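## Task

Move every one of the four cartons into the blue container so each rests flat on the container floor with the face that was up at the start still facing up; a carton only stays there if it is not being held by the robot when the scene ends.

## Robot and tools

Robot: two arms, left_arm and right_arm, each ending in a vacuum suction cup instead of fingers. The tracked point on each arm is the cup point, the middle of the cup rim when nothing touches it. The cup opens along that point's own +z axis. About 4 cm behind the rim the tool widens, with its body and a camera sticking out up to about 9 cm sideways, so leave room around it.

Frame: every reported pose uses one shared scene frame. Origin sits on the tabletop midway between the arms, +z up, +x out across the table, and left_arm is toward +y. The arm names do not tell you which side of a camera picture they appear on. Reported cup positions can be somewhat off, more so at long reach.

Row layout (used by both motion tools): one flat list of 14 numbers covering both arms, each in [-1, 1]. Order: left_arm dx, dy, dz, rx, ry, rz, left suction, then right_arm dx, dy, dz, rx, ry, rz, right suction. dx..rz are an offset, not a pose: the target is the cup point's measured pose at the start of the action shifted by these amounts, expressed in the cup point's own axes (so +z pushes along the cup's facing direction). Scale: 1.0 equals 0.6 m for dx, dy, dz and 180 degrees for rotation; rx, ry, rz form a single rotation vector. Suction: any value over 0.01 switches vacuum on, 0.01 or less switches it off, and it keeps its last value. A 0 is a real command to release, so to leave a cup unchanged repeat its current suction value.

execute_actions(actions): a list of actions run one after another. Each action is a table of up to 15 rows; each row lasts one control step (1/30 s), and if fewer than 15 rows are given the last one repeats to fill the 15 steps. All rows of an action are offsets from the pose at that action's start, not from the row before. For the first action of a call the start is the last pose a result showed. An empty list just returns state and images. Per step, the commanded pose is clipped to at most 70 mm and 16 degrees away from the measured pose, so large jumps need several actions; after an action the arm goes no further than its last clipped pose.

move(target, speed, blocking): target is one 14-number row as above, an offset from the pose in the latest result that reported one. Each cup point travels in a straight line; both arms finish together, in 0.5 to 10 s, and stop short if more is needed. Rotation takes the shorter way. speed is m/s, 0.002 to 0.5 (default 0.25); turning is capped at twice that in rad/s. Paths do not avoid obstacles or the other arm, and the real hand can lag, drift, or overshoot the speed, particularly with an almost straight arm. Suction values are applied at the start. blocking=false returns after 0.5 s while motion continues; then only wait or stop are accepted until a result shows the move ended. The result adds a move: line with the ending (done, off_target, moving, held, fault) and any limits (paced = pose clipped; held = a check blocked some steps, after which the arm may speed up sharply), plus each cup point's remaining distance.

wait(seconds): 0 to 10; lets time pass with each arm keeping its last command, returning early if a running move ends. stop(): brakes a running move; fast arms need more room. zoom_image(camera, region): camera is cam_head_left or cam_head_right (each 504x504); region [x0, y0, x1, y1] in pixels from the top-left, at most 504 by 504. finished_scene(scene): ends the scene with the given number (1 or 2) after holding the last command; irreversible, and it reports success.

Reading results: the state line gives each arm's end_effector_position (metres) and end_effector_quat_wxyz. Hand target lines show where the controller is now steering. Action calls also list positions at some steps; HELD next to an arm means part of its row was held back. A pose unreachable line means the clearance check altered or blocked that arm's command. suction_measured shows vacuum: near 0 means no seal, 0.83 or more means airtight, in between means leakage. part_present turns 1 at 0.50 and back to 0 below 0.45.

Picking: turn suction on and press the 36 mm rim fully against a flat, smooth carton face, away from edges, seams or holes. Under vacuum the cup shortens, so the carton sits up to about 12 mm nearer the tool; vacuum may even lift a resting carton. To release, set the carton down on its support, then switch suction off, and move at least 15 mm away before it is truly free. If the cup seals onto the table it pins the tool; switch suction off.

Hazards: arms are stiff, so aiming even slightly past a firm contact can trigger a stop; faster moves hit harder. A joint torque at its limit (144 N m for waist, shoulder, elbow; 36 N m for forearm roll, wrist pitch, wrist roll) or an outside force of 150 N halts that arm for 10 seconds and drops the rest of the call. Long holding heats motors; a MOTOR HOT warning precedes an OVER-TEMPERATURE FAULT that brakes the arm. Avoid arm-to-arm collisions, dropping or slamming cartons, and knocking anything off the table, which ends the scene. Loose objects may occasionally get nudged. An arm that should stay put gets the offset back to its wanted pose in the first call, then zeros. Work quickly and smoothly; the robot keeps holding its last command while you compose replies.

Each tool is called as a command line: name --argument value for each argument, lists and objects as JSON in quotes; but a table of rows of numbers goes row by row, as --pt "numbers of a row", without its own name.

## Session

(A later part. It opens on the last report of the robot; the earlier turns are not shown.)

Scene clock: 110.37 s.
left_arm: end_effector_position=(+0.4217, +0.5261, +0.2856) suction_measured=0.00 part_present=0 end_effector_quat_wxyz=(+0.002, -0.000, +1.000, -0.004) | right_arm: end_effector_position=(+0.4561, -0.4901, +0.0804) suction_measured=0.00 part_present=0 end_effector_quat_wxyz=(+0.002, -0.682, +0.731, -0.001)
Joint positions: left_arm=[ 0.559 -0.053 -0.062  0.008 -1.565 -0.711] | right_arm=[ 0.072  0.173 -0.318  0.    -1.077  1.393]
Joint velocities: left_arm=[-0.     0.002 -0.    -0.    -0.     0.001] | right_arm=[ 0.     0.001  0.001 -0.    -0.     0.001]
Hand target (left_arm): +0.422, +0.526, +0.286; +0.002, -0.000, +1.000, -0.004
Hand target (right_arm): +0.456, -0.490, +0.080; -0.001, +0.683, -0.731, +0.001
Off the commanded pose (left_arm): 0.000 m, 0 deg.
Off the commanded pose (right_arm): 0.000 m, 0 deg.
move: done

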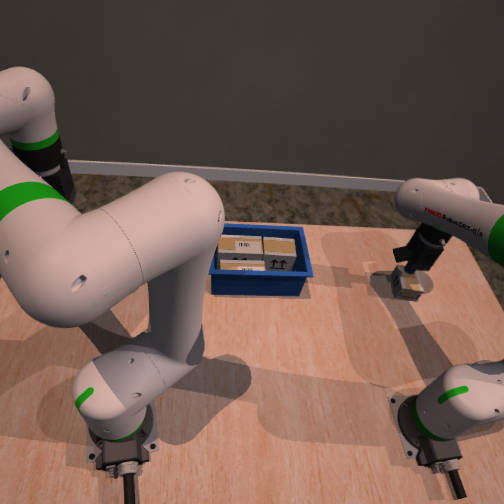

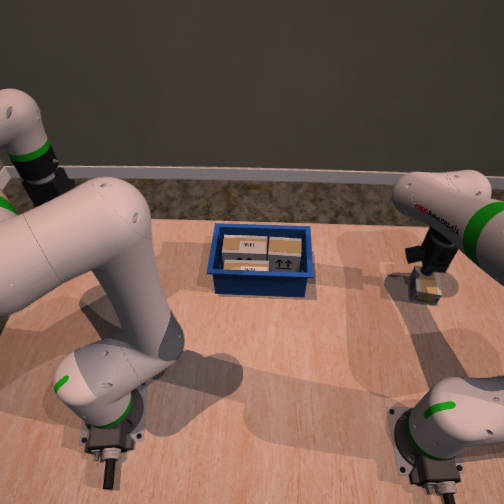

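move --target '[0,0,0,0,0,0,0, 0.015,0.021,0.028,0,0,0,1]' --speed 0.04

zoom_image --camera "cam_head_right" --region '[380, 240, 470, 310]'

zoom_image --camera "cam_head_left" --region '[360, 240, 450, 310]'

Scene clock: 111.50 s.
left_arm: end_effector_position=(+0.4217, +0.5261, +0.2856) suction_measured=0.00 part_present=0 end_effector_quat_wxyz=(+0.002, -0.000, +1.000, -0.004) | right_arm: end_effector_position=(+0.4431, -0.4983, +0.0635) suction_measured=0.00 part_present=0 end_effector_quat_wxyz=(+0.001, -0.683, +0.731, -0.001)
Joint positions: left_arm=[ 0.559 -0.053 -0.062  0.008 -1.565 -0.711] | right_arm=[ 0.056  0.167 -0.369  0.    -1.031  1.408]
Joint velocities: left_arm=[ 0.    -0.001  0.001 -0.001 -0.     0.001] | right_arm=[-0.    -0.     0.001 -0.    -0.001  0.   ]
Hand target (left_arm): +0.422, +0.526, +0.286; +0.002, -0.000, +1.000, -0.004
Hand target (right_arm): +0.443, -0.498, +0.063; -0.002, +0.682, -0.731, +0.001
Off the commanded pose (left_arm): 0.000 m, 0 deg.
Off the commanded pose (right_arm): 0.000 m, 0 deg.
move: done

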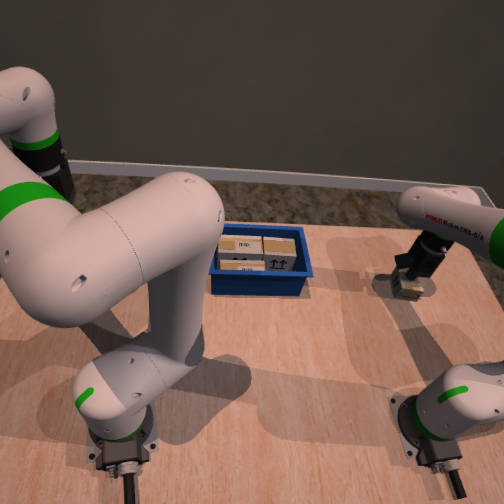

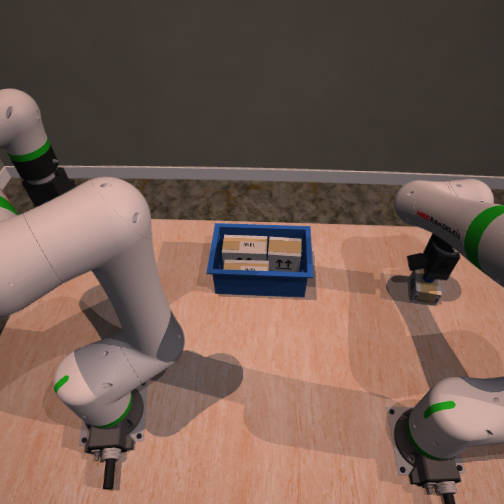

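Region (380, 240, 470, 310) of cam_head_right's 504x504 image, scaled by 5.600, with more detail than that image has.

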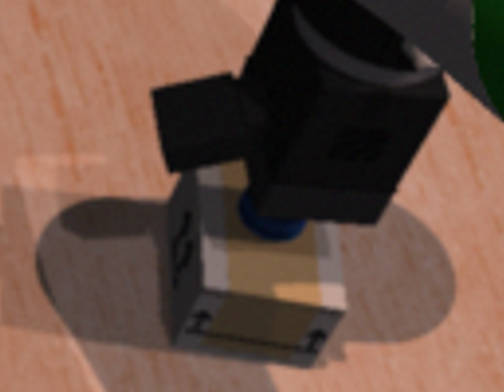

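Region (360, 240, 450, 310) of cam_head_left's 504x504 image, scaled by 5.600, with more detail than that image has.

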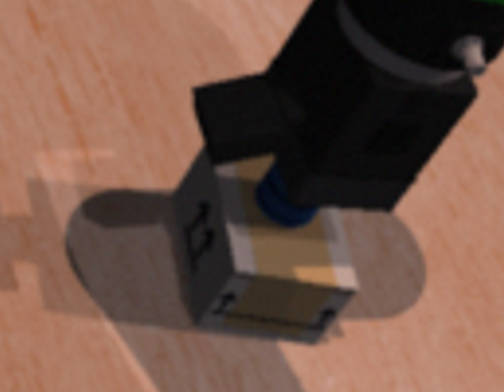

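move --target '[0,0,0,0,0,0,0, 0,0,0.011,0,0,0,1]' --speed 0.02

Scene clock: 112.30 s.
left_arm: end_effector_position=(+0.4217, +0.5261, +0.2856) suction_measured=0.00 part_present=0 end_effector_quat_wxyz=(+0.002, -0.000, +1.000, -0.004) | right_arm: end_effector_position=(+0.4431, -0.4982, +0.0569) suction_measured=0.93 part_present=1 end_effector_quat_wxyz=(+0.002, -0.682, +0.731, -0.001)
Joint positions: left_arm=[ 0.559 -0.053 -0.062  0.008 -1.565 -0.711] | right_arm=[ 0.056  0.176 -0.376 -0.    -1.014  1.408]
Joint velocities: left_arm=[ 0.    -0.001  0.     0.001  0.     0.001] | right_arm=[-0.     0.     0.001  0.     0.001  0.   ]
Hand target (left_arm): +0.422, +0.526, +0.286; +0.002, -0.000, +1.000, -0.004
Hand target (right_arm): +0.443, -0.498, +0.057; -0.001, +0.683, -0.731, +0.001
Off the commanded pose (left_arm): 0.000 m, 0 deg.
Off the commanded pose (right_arm): 0.000 m, 0 deg.
move: done

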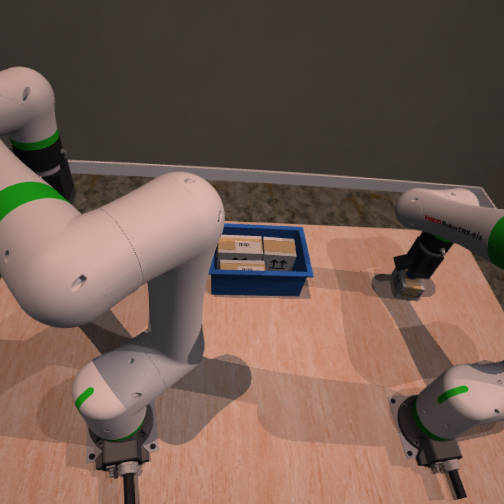

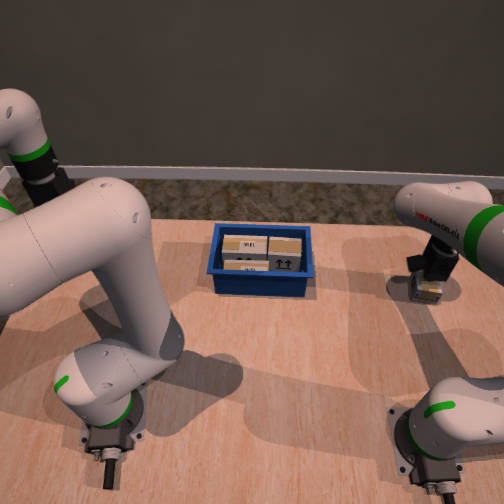

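Target (0.455, -0.07).

move --target '[0,0,0,0,0,0,0, 0,0,-0.215,0,0,0.478,1]' --speed 0.4

move --target '[0,0,0,0,0,0,0, -0.02,0.713,0,0,0,0,1]' --speed 0.35

zoom_image --camera "cam_head_right" --region '[200, 200, 320, 300]'

zoom_image --camera "cam_head_left" --region '[200, 200, 320, 300]'

Scene clock: 114.87 s.
left_arm: end_effector_position=(+0.4217, +0.5261, +0.2856) suction_measured=0.00 part_present=0 end_effector_quat_wxyz=(+0.002, -0.000, +1.000, -0.004) | right_arm: end_effector_position=(+0.4423, -0.4984, +0.1861) suction_measured=0.95 part_present=1 end_effector_quat_wxyz=(+0.002, -0.000, +1.000, +0.000)
Joint positions: left_arm=[ 0.559 -0.053 -0.062  0.008 -1.565 -0.711] | right_arm=[ 0.056  0.048 -0.193  0.    -1.326 -0.093]
Joint velocities: left_arm=[-0.001 -0.    -0.    -0.    -0.    -0.001] | right_arm=[ 0.    -0.    -0.     0.    -0.    -0.001]
Hand target (left_arm): +0.422, +0.526, +0.286; +0.002, -0.000, +1.000, -0.004
Hand target (right_arm): +0.442, -0.498, +0.186; +0.002, -0.000, +1.000, +0.000
Off the commanded pose (left_arm): 0.000 m, 0 deg.
Off the commanded pose (right_arm): 0.000 m, 0 deg.
move: done

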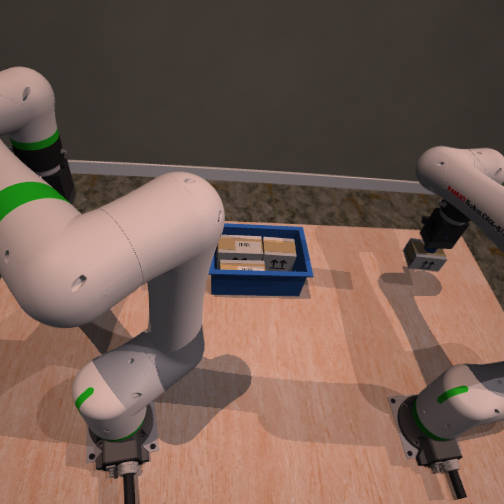

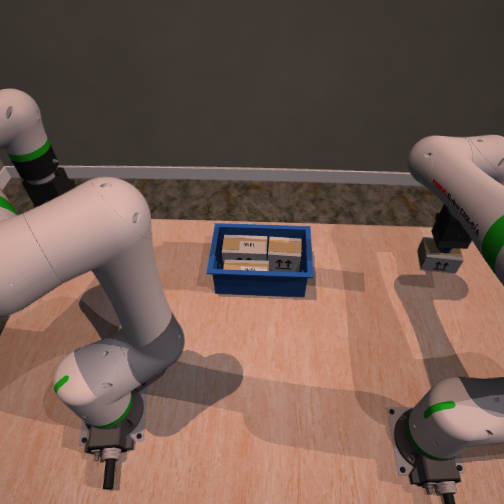

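Scene clock: 116.57 s.
left_arm: end_effector_position=(+0.4217, +0.5261, +0.2856) suction_measured=0.00 part_present=0 end_effector_quat_wxyz=(+0.002, -0.000, +1.000, -0.004) | right_arm: end_effector_position=(+0.4537, -0.0703, +0.1867) suction_measured=0.95 part_present=1 end_effector_quat_wxyz=(+0.002, -0.000, +1.000, +0.001)
Joint positions: left_arm=[ 0.559 -0.053 -0.062  0.008 -1.565 -0.711] | right_arm=[ 0.829  0.33   0.143  0.001 -1.379 -0.866]
Joint velocities: left_arm=[-0.    -0.001  0.001 -0.001 -0.     0.001] | right_arm=[ 0.001  0.001  0.002 -0.    -0.     0.   ]
Hand target (left_arm): +0.422, +0.526, +0.286; +0.002, -0.000, +1.000, -0.004
Hand target (right_arm): +0.454, -0.070, +0.187; +0.002, -0.000, +1.000, +0.001
Off the commanded pose (left_arm): 0.000 m, 0 deg.
Off the commanded pose (right_arm): 0.001 m, 0 deg.
move: done

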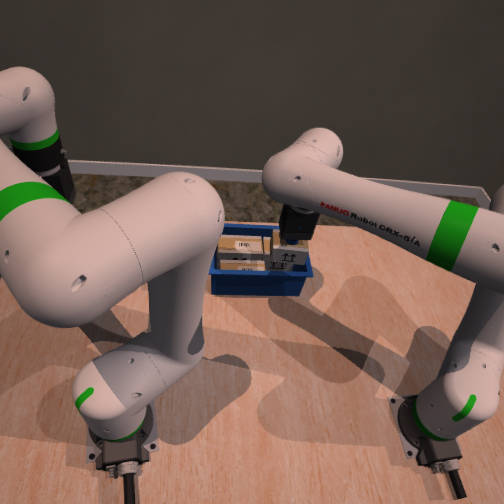

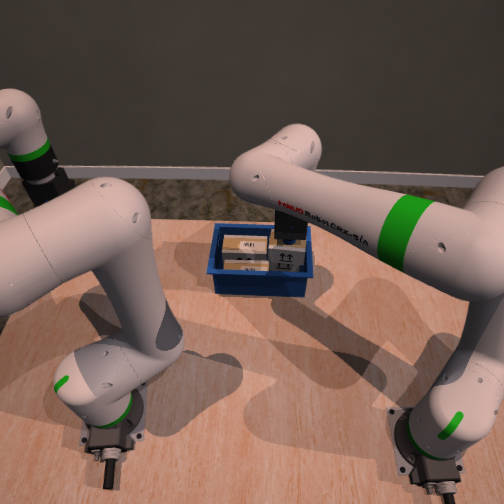

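Region (200, 200, 320, 300) of cam_head_right's 504x504 image, scaled by 4.200, with more detail than that image has.

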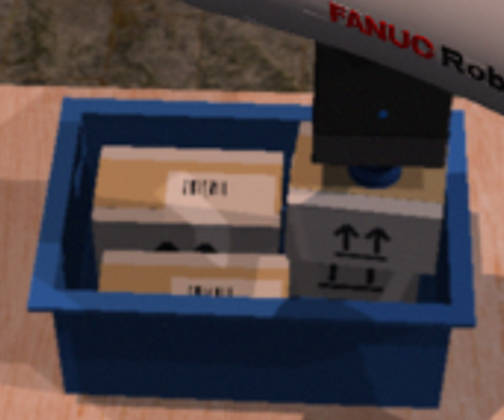

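Region (200, 200, 320, 300) of cam_head_left's 504x504 image, scaled by 4.200, with more detail than that image has.

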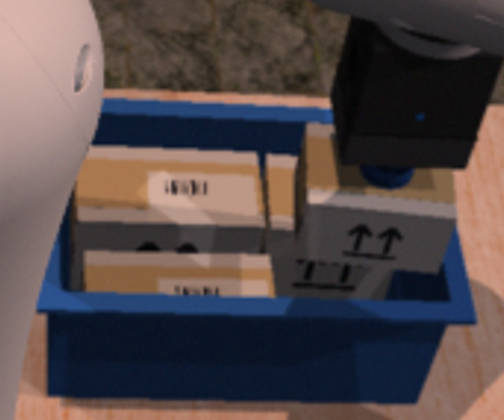

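move --target '[0,0,0,0,0,0,0, 0,0.003,0.015,0,0,-0.03,1]' --speed 0.08

move --target '[0,0,0,0,0,0,0, 0,0,0.06,0,0,0,1]' --speed 0.04

move --target '[0,0,0,0,0,0,0, 0.03,-0.022,0,0,0,0,1]' --speed 0.02

zoom_image --camera "cam_head_right" --region '[200, 200, 320, 300]'

zoom_image --camera "cam_head_left" --region '[200, 200, 320, 300]'

Scene clock: 118.03 s.
left_arm: end_effector_position=(+0.4217, +0.5261, +0.2856) suction_measured=0.00 part_present=0 end_effector_quat_wxyz=(+0.002, -0.000, +1.000, -0.004) | right_arm: end_effector_position=(+0.4537, -0.0684, +0.1777) suction_measured=0.95 part_present=1 end_effector_quat_wxyz=(+0.002, -0.047, +0.999, +0.001)
Joint positions: left_arm=[ 0.559 -0.053 -0.062  0.008 -1.565 -0.711] | right_arm=[ 0.831  0.338  0.131  0.001 -1.36  -0.774]
Joint velocities: left_arm=[ 0.001  0.    -0.    -0.     0.     0.   ] | right_arm=[0.    0.    0.    0.    0.001 0.001]
Hand target (left_arm): +0.422, +0.526, +0.286; +0.002, -0.000, +1.000, -0.004
Hand target (right_arm): +0.454, -0.068, +0.178; +0.002, -0.047, +0.999, +0.001
Off the commanded pose (left_arm): 0.000 m, 0 deg.
Off the commanded pose (right_arm): 0.000 m, 0 deg.
move: done

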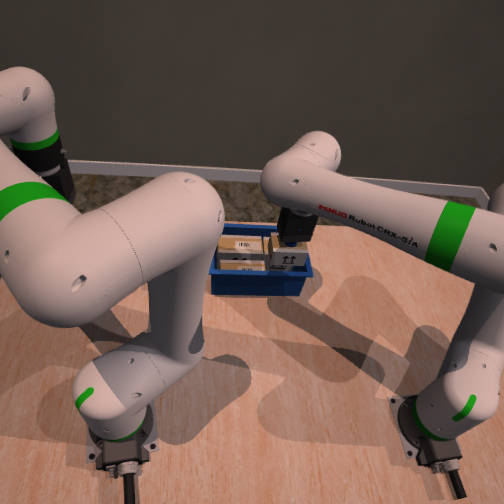

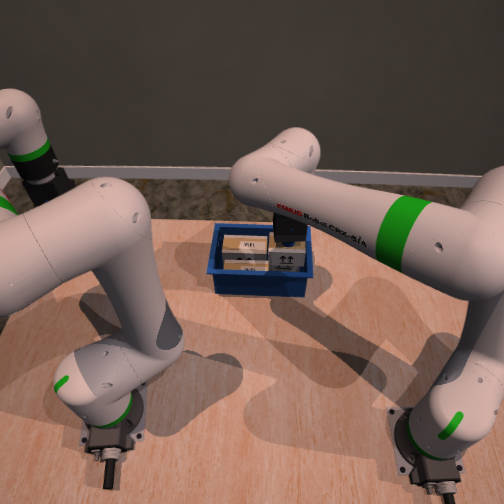

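Scene clock: 119.20 s.
left_arm: end_effector_position=(+0.4217, +0.5261, +0.2856) suction_measured=0.00 part_present=0 end_effector_quat_wxyz=(+0.002, -0.000, +1.000, -0.004) | right_arm: end_effector_position=(+0.4539, -0.0682, +0.1417) suction_measured=0.95 part_present=1 end_effector_quat_wxyz=(+0.002, -0.047, +0.999, +0.001)
Joint positions: left_arm=[ 0.559 -0.053 -0.062  0.008 -1.565 -0.711] | right_arm=[ 0.831  0.36   0.074  0.001 -1.281 -0.774]
Joint velocities: left_arm=[-0.    -0.002  0.001  0.001  0.     0.001] | right_arm=[-0.  0. -0. -0. -0.  0.]
Hand target (left_arm): +0.422, +0.526, +0.286; +0.002, -0.000, +1.000, -0.004
Hand target (right_arm): +0.454, -0.068, +0.142; +0.002, -0.047, +0.999, +0.001
Off the commanded pose (left_arm): 0.000 m, 0 deg.
Off the commanded pose (right_arm): 0.000 m, 0 deg.
move: done

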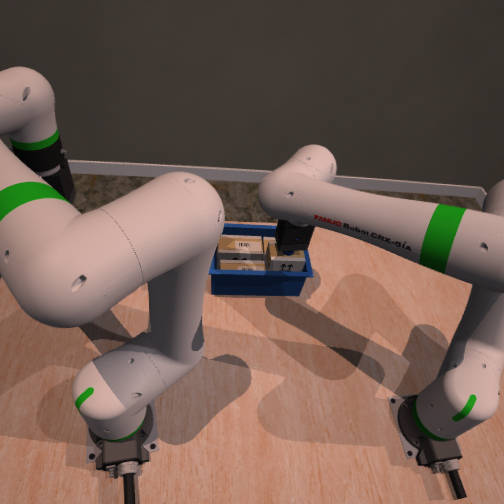

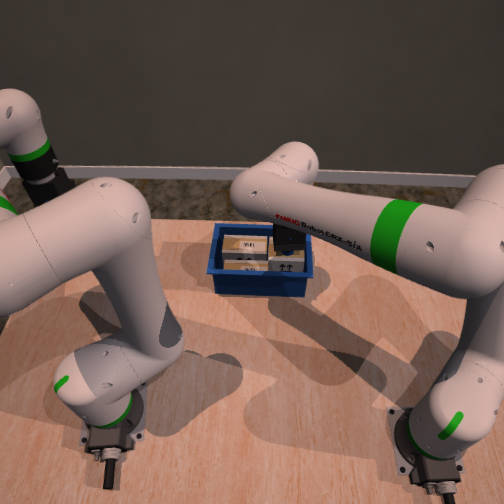

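Scene clock: 120.53 s.
left_arm: end_effector_position=(+0.4217, +0.5261, +0.2856) suction_measured=0.00 part_present=0 end_effector_quat_wxyz=(+0.002, -0.000, +1.000, -0.004) | right_arm: end_effector_position=(+0.4372, -0.0831, +0.1416) suction_measured=0.95 part_present=1 end_effector_quat_wxyz=(+0.002, -0.047, +0.999, +0.001)
Joint positions: left_arm=[ 0.559 -0.053 -0.062  0.008 -1.565 -0.711] | right_arm=[ 0.837  0.306  0.003  0.001 -1.263 -0.78 ]
Joint velocities: left_arm=[ 0.     0.001  0.    -0.001  0.     0.   ] | right_arm=[ 0. -0.  0. -0.  0. -0.]
Hand target (left_arm): +0.422, +0.526, +0.286; +0.002, -0.000, +1.000, -0.004
Hand target (right_arm): +0.437, -0.083, +0.142; +0.002, -0.047, +0.999, +0.001
Off the commanded pose (left_arm): 0.000 m, 0 deg.
Off the commanded pose (right_arm): 0.000 m, 0 deg.
move: done

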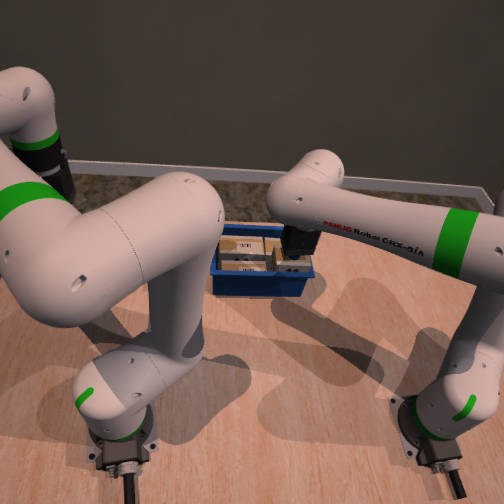

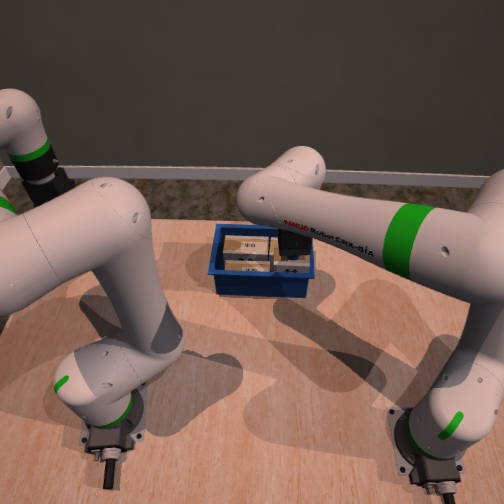

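Region (200, 200, 320, 300) of cam_head_right's 504x504 image, scaled by 4.200, with more detail than that image has.

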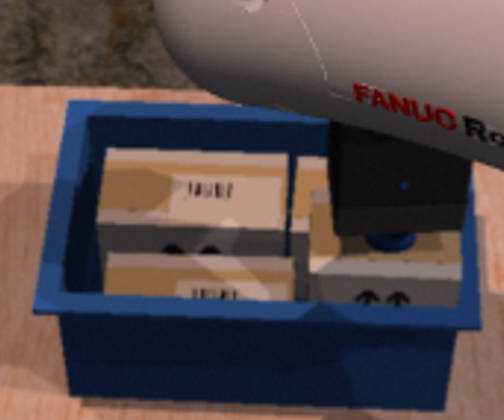

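Region (200, 200, 320, 300) of cam_head_left's 504x504 image, scaled by 4.200, with more detail than that image has.

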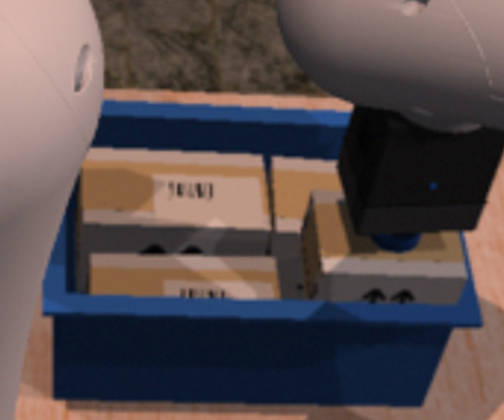

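In the corner. Descend to 0.092, then push inward.

move --target '[0,0,0,0,0,0,0, -0.004,0.005,0.083,0,0,0,1]' --speed 0.03

move --target '[0,0,0,0,0,0,0, -0.03,0.028,0,0,0,0,1]' --speed 0.02

move --target '[0,0,0,0,0,0,0, 0.004,-0.004,0.02,0,0,0,1]' --speed 0.02

zoom_image --camera "cam_head_right" --region '[200, 200, 320, 300]'

zoom_image --camera "cam_head_left" --region '[200, 200, 320, 300]'

Scene clock: 122.87 s.
left_arm: end_effector_position=(+0.4217, +0.5261, +0.2856) suction_measured=0.00 part_present=0 end_effector_quat_wxyz=(+0.002, -0.000, +1.000, -0.004) | right_arm: end_effector_position=(+0.4396, -0.0796, +0.0917) suction_measured=0.95 part_present=1 end_effector_quat_wxyz=(+0.002, -0.047, +0.999, +0.001)
Joint positions: left_arm=[ 0.559 -0.053 -0.062  0.008 -1.565 -0.711] | right_arm=[ 0.837  0.358 -0.052  0.001 -1.157 -0.781]
Joint velocities: left_arm=[ 0.001  0.002 -0.     0.     0.    -0.001] | right_arm=[-0.     0.    -0.002 -0.     0.001  0.001]
Hand target (left_arm): +0.422, +0.526, +0.286; +0.002, -0.000, +1.000, -0.004
Hand target (right_arm): +0.440, -0.080, +0.092; +0.002, -0.047, +0.999, +0.001
Off the commanded pose (left_arm): 0.000 m, 0 deg.
Off the commanded pose (right_arm): 0.000 m, 0 deg.
move: done

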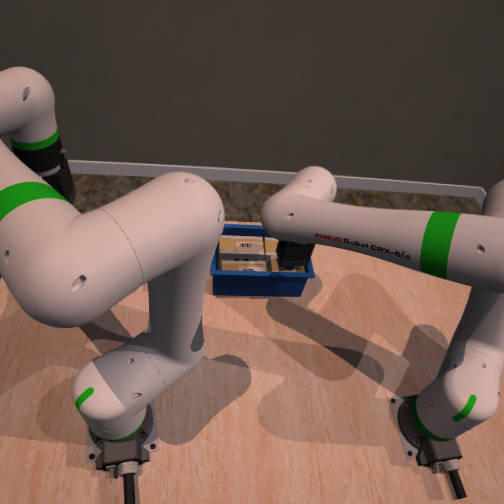

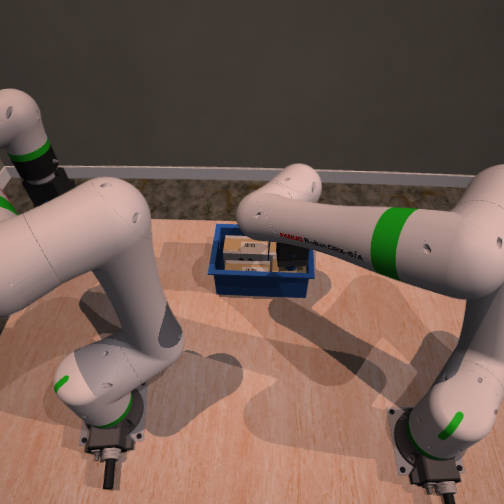

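Scene clock: 124.33 s.
left_arm: end_effector_position=(+0.4217, +0.5261, +0.2856) suction_measured=0.00 part_present=0 end_effector_quat_wxyz=(+0.002, -0.000, +1.000, -0.004) | right_arm: end_effector_position=(+0.4559, -0.0612, +0.0918) suction_measured=0.95 part_present=1 end_effector_quat_wxyz=(+0.002, -0.047, +0.999, +0.001)
Joint positions: left_arm=[ 0.559 -0.053 -0.062  0.008 -1.565 -0.711] | right_arm=[ 0.836  0.414  0.025  0.001 -1.179 -0.779]
Joint velocities: left_arm=[ 0.001  0.001  0.001 -0.001  0.     0.   ] | right_arm=[-0.     0.     0.    -0.     0.     0.001]
Hand target (left_arm): +0.422, +0.526, +0.286; +0.002, -0.000, +1.000, -0.004
Hand target (right_arm): +0.456, -0.061, +0.092; +0.002, -0.047, +0.999, +0.001
Off the commanded pose (left_arm): 0.000 m, 0 deg.
Off the commanded pose (right_arm): 0.000 m, 0 deg.
move: done

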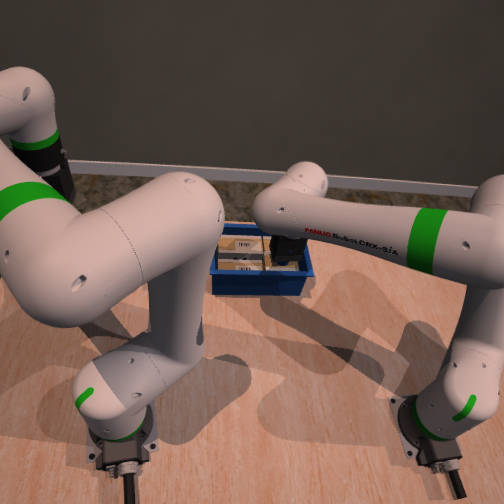

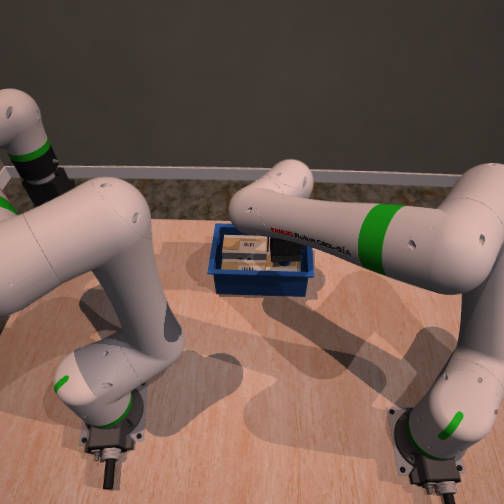

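Scene clock: 125.17 s.
left_arm: end_effector_position=(+0.4217, +0.5261, +0.2856) suction_measured=0.00 part_present=0 end_effector_quat_wxyz=(+0.002, -0.000, +1.000, -0.004) | right_arm: end_effector_position=(+0.4538, -0.0638, +0.0798) suction_measured=0.95 part_present=1 end_effector_quat_wxyz=(+0.002, -0.047, +0.999, +0.001)
Joint positions: left_arm=[ 0.559 -0.053 -0.062  0.008 -1.565 -0.711] | right_arm=[ 0.836  0.418  0.001  0.001 -1.15  -0.779]
Joint velocities: left_arm=[-0.     0.001 -0.    -0.    -0.     0.001] | right_arm=[-0.     0.     0.    -0.    -0.     0.001]
Hand target (left_arm): +0.422, +0.526, +0.286; +0.002, -0.000, +1.000, -0.004
Hand target (right_arm): +0.454, -0.064, +0.080; +0.002, -0.047, +0.999, +0.001
Off the commanded pose (left_arm): 0.000 m, 0 deg.
Off the commanded pose (right_arm): 0.000 m, 0 deg.
move: done

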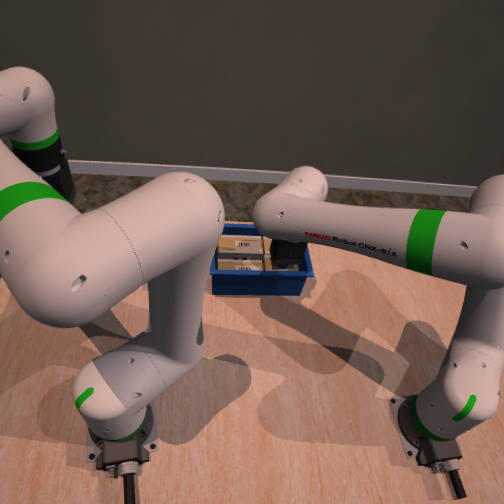

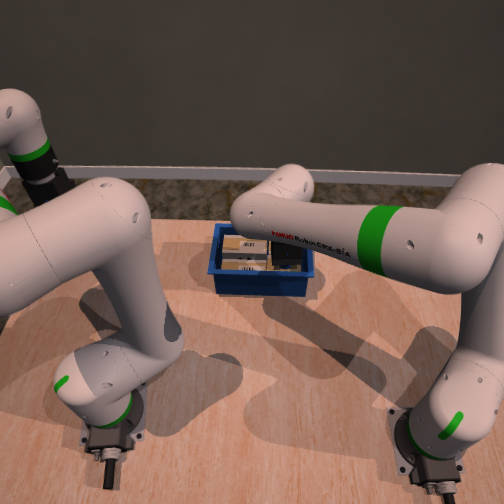

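Region (200, 200, 320, 300) of cam_head_right's 504x504 image, scaled by 4.200, with more detail than that image has.

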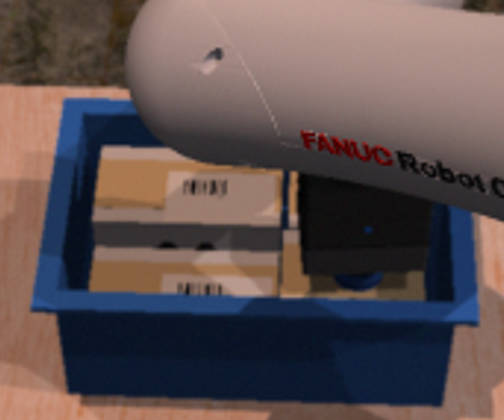

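Region (200, 200, 320, 300) of cam_head_left's 504x504 image, scaled by 4.200, with more detail than that image has.

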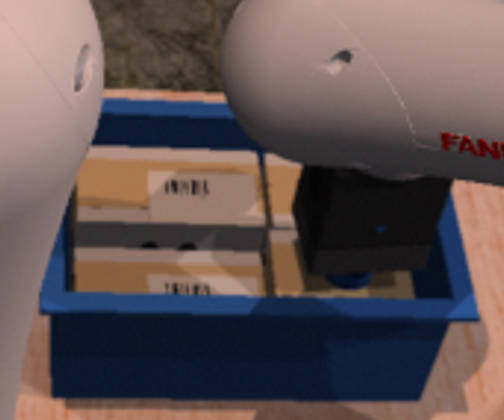

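move --target '[0,0,0,0,0,0,0, 0,-0.003,0.029,0,0,0,1]' --speed 0.012

execute_actions --actions '[[[0,0,0,0,0,0,0,0,0,0,0,0,0,0]]]'

move --target '[0,0,0,0,0,0,0, 0,0,-0.3,0,0,0,0]' --speed 0.2

zoom_image --camera "cam_head_left" --region '[200, 200, 320, 300]'

Scene clock: 127.07 s.
left_arm: end_effector_position=(+0.4217, +0.5261, +0.2856) suction_measured=0.00 part_present=0 end_effector_quat_wxyz=(+0.002, -0.000, +1.000, -0.004) | right_arm: end_effector_position=(+0.4540, -0.0655, +0.0624) suction_measured=0.95 part_present=1 end_effector_quat_wxyz=(+0.002, -0.047, +0.999, +0.001)
Joint positions: left_arm=[ 0.559 -0.053 -0.062  0.008 -1.565 -0.711] | right_arm=[ 0.834  0.434 -0.021  0.001 -1.112 -0.777]
Joint velocities: left_arm=[-0.     0.001  0.001 -0.    -0.     0.001] | right_arm=[-0.     0.    -0.002 -0.    -0.001  0.001]
Hand target (left_arm): +0.422, +0.526, +0.286; +0.002, -0.000, +1.000, -0.004
Hand target (right_arm): +0.454, -0.065, +0.062; +0.002, -0.047, +0.999, +0.001
Off the commanded pose (left_arm): 0.000 m, 0 deg.
Off the commanded pose (right_arm): 0.000 m, 0 deg.
move: done

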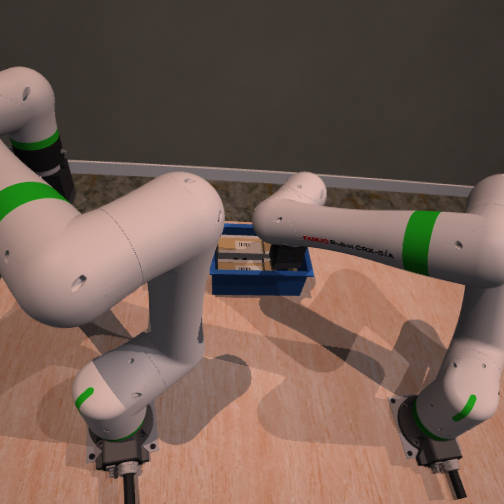

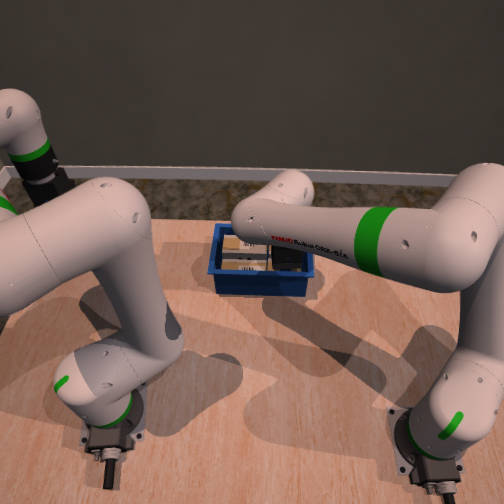

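Scene clock: 127.57 s.
left_arm: end_effector_position=(+0.4217, +0.5261, +0.2856) suction_measured=0.00 part_present=0 end_effector_quat_wxyz=(+0.002, -0.000, +1.000, -0.004) | right_arm: end_effector_position=(+0.4540, -0.0655, +0.0624) suction_measured=0.00 part_present=0 end_effector_quat_wxyz=(+0.002, -0.047, +0.999, +0.001)
Joint positions: left_arm=[ 0.559 -0.053 -0.062  0.008 -1.565 -0.711] | right_arm=[ 0.834  0.434 -0.021  0.001 -1.112 -0.777]
Joint velocities: left_arm=[-0.    -0.001 -0.    -0.001 -0.     0.002] | right_arm=[ 0.  0.  0. -0. -0. -0.]
Hand target (left_arm): +0.422, +0.526, +0.286; +0.002, -0.000, +1.000, -0.004
Hand target (right_arm): +0.454, -0.065, +0.062; +0.002, -0.047, +0.999, +0.001
Off the commanded pose (left_arm): 0.000 m, 0 deg.
Off the commanded pose (right_arm): 0.000 m, 0 deg.
Step readings (end_effector_position):
0: left_arm (+0.4217, +0.5261, +0.2856) | right_arm (+0.4540, -0.0655, +0.0624)
1: left_arm (+0.4217, +0.5261, +0.2856) | right_arm (+0.4540, -0.0655, +0.0624)
2: left_arm (+0.4217, +0.5261, +0.2856) | right_arm (+0.4540, -0.0655, +0.0624)
4: left_arm (+0.4217, +0.5261, +0.2856) | right_arm (+0.4540, -0.0655, +0.0624)
8: left_arm (+0.4217, +0.5261, +0.2856) | right_arm (+0.4540, -0.0655, +0.0624)
15: end_effector_position above

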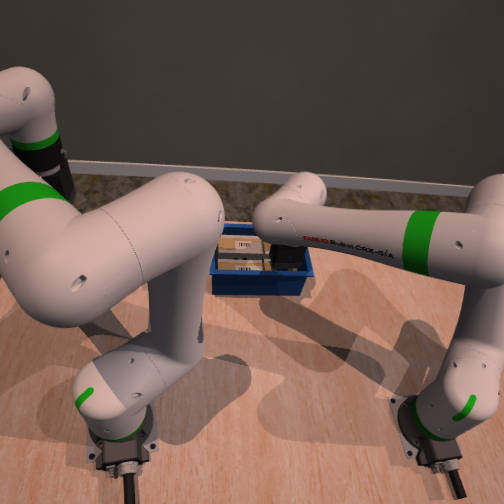

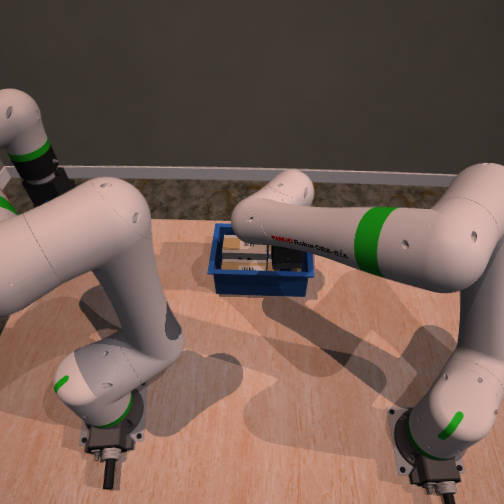

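Scene clock: 128.87 s.
left_arm: end_effector_position=(+0.4217, +0.5261, +0.2856) suction_measured=0.00 part_present=0 end_effector_quat_wxyz=(+0.002, -0.000, +1.000, -0.004) | right_arm: end_effector_position=(+0.4532, -0.0663, +0.2426) suction_measured=0.00 part_present=0 end_effector_quat_wxyz=(+0.002, -0.047, +0.999, +0.001)
Joint positions: left_arm=[ 0.559 -0.053 -0.062  0.008 -1.565 -0.711] | right_arm=[ 0.834  0.318  0.258  0.001 -1.506 -0.777]
Joint velocities: left_arm=[0. 0. 0. 0. 0. 0.] | right_arm=[-0.001  0.001 -0.    -0.004  0.     0.001]
Hand target (left_arm): +0.422, +0.526, +0.286; +0.002, -0.000, +1.000, -0.004
Hand target (right_arm): +0.453, -0.066, +0.243; +0.002, -0.047, +0.999, +0.001
Off the commanded pose (left_arm): 0.000 m, 0 deg.
Off the commanded pose (right_arm): 0.001 m, 0 deg.
move: done

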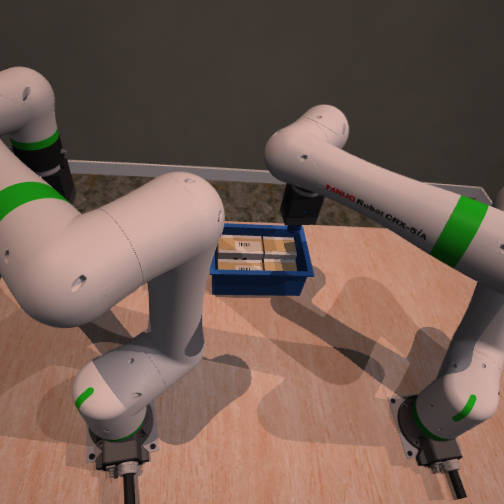

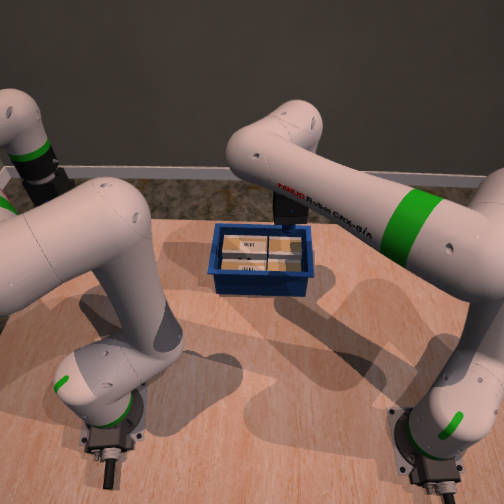

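Region (200, 200, 320, 300) of cam_head_left's 504x504 image, scaled by 4.200, with more detail than that image has.

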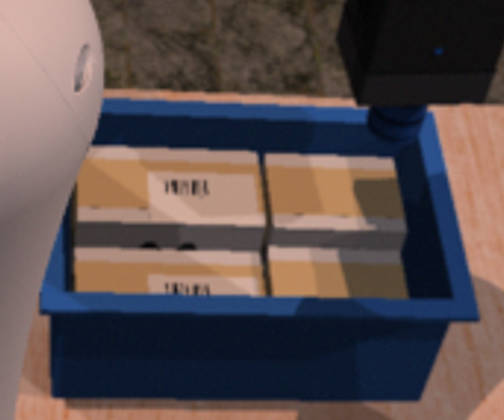

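finished_scene --scene 1

The scene is finished: the task was done.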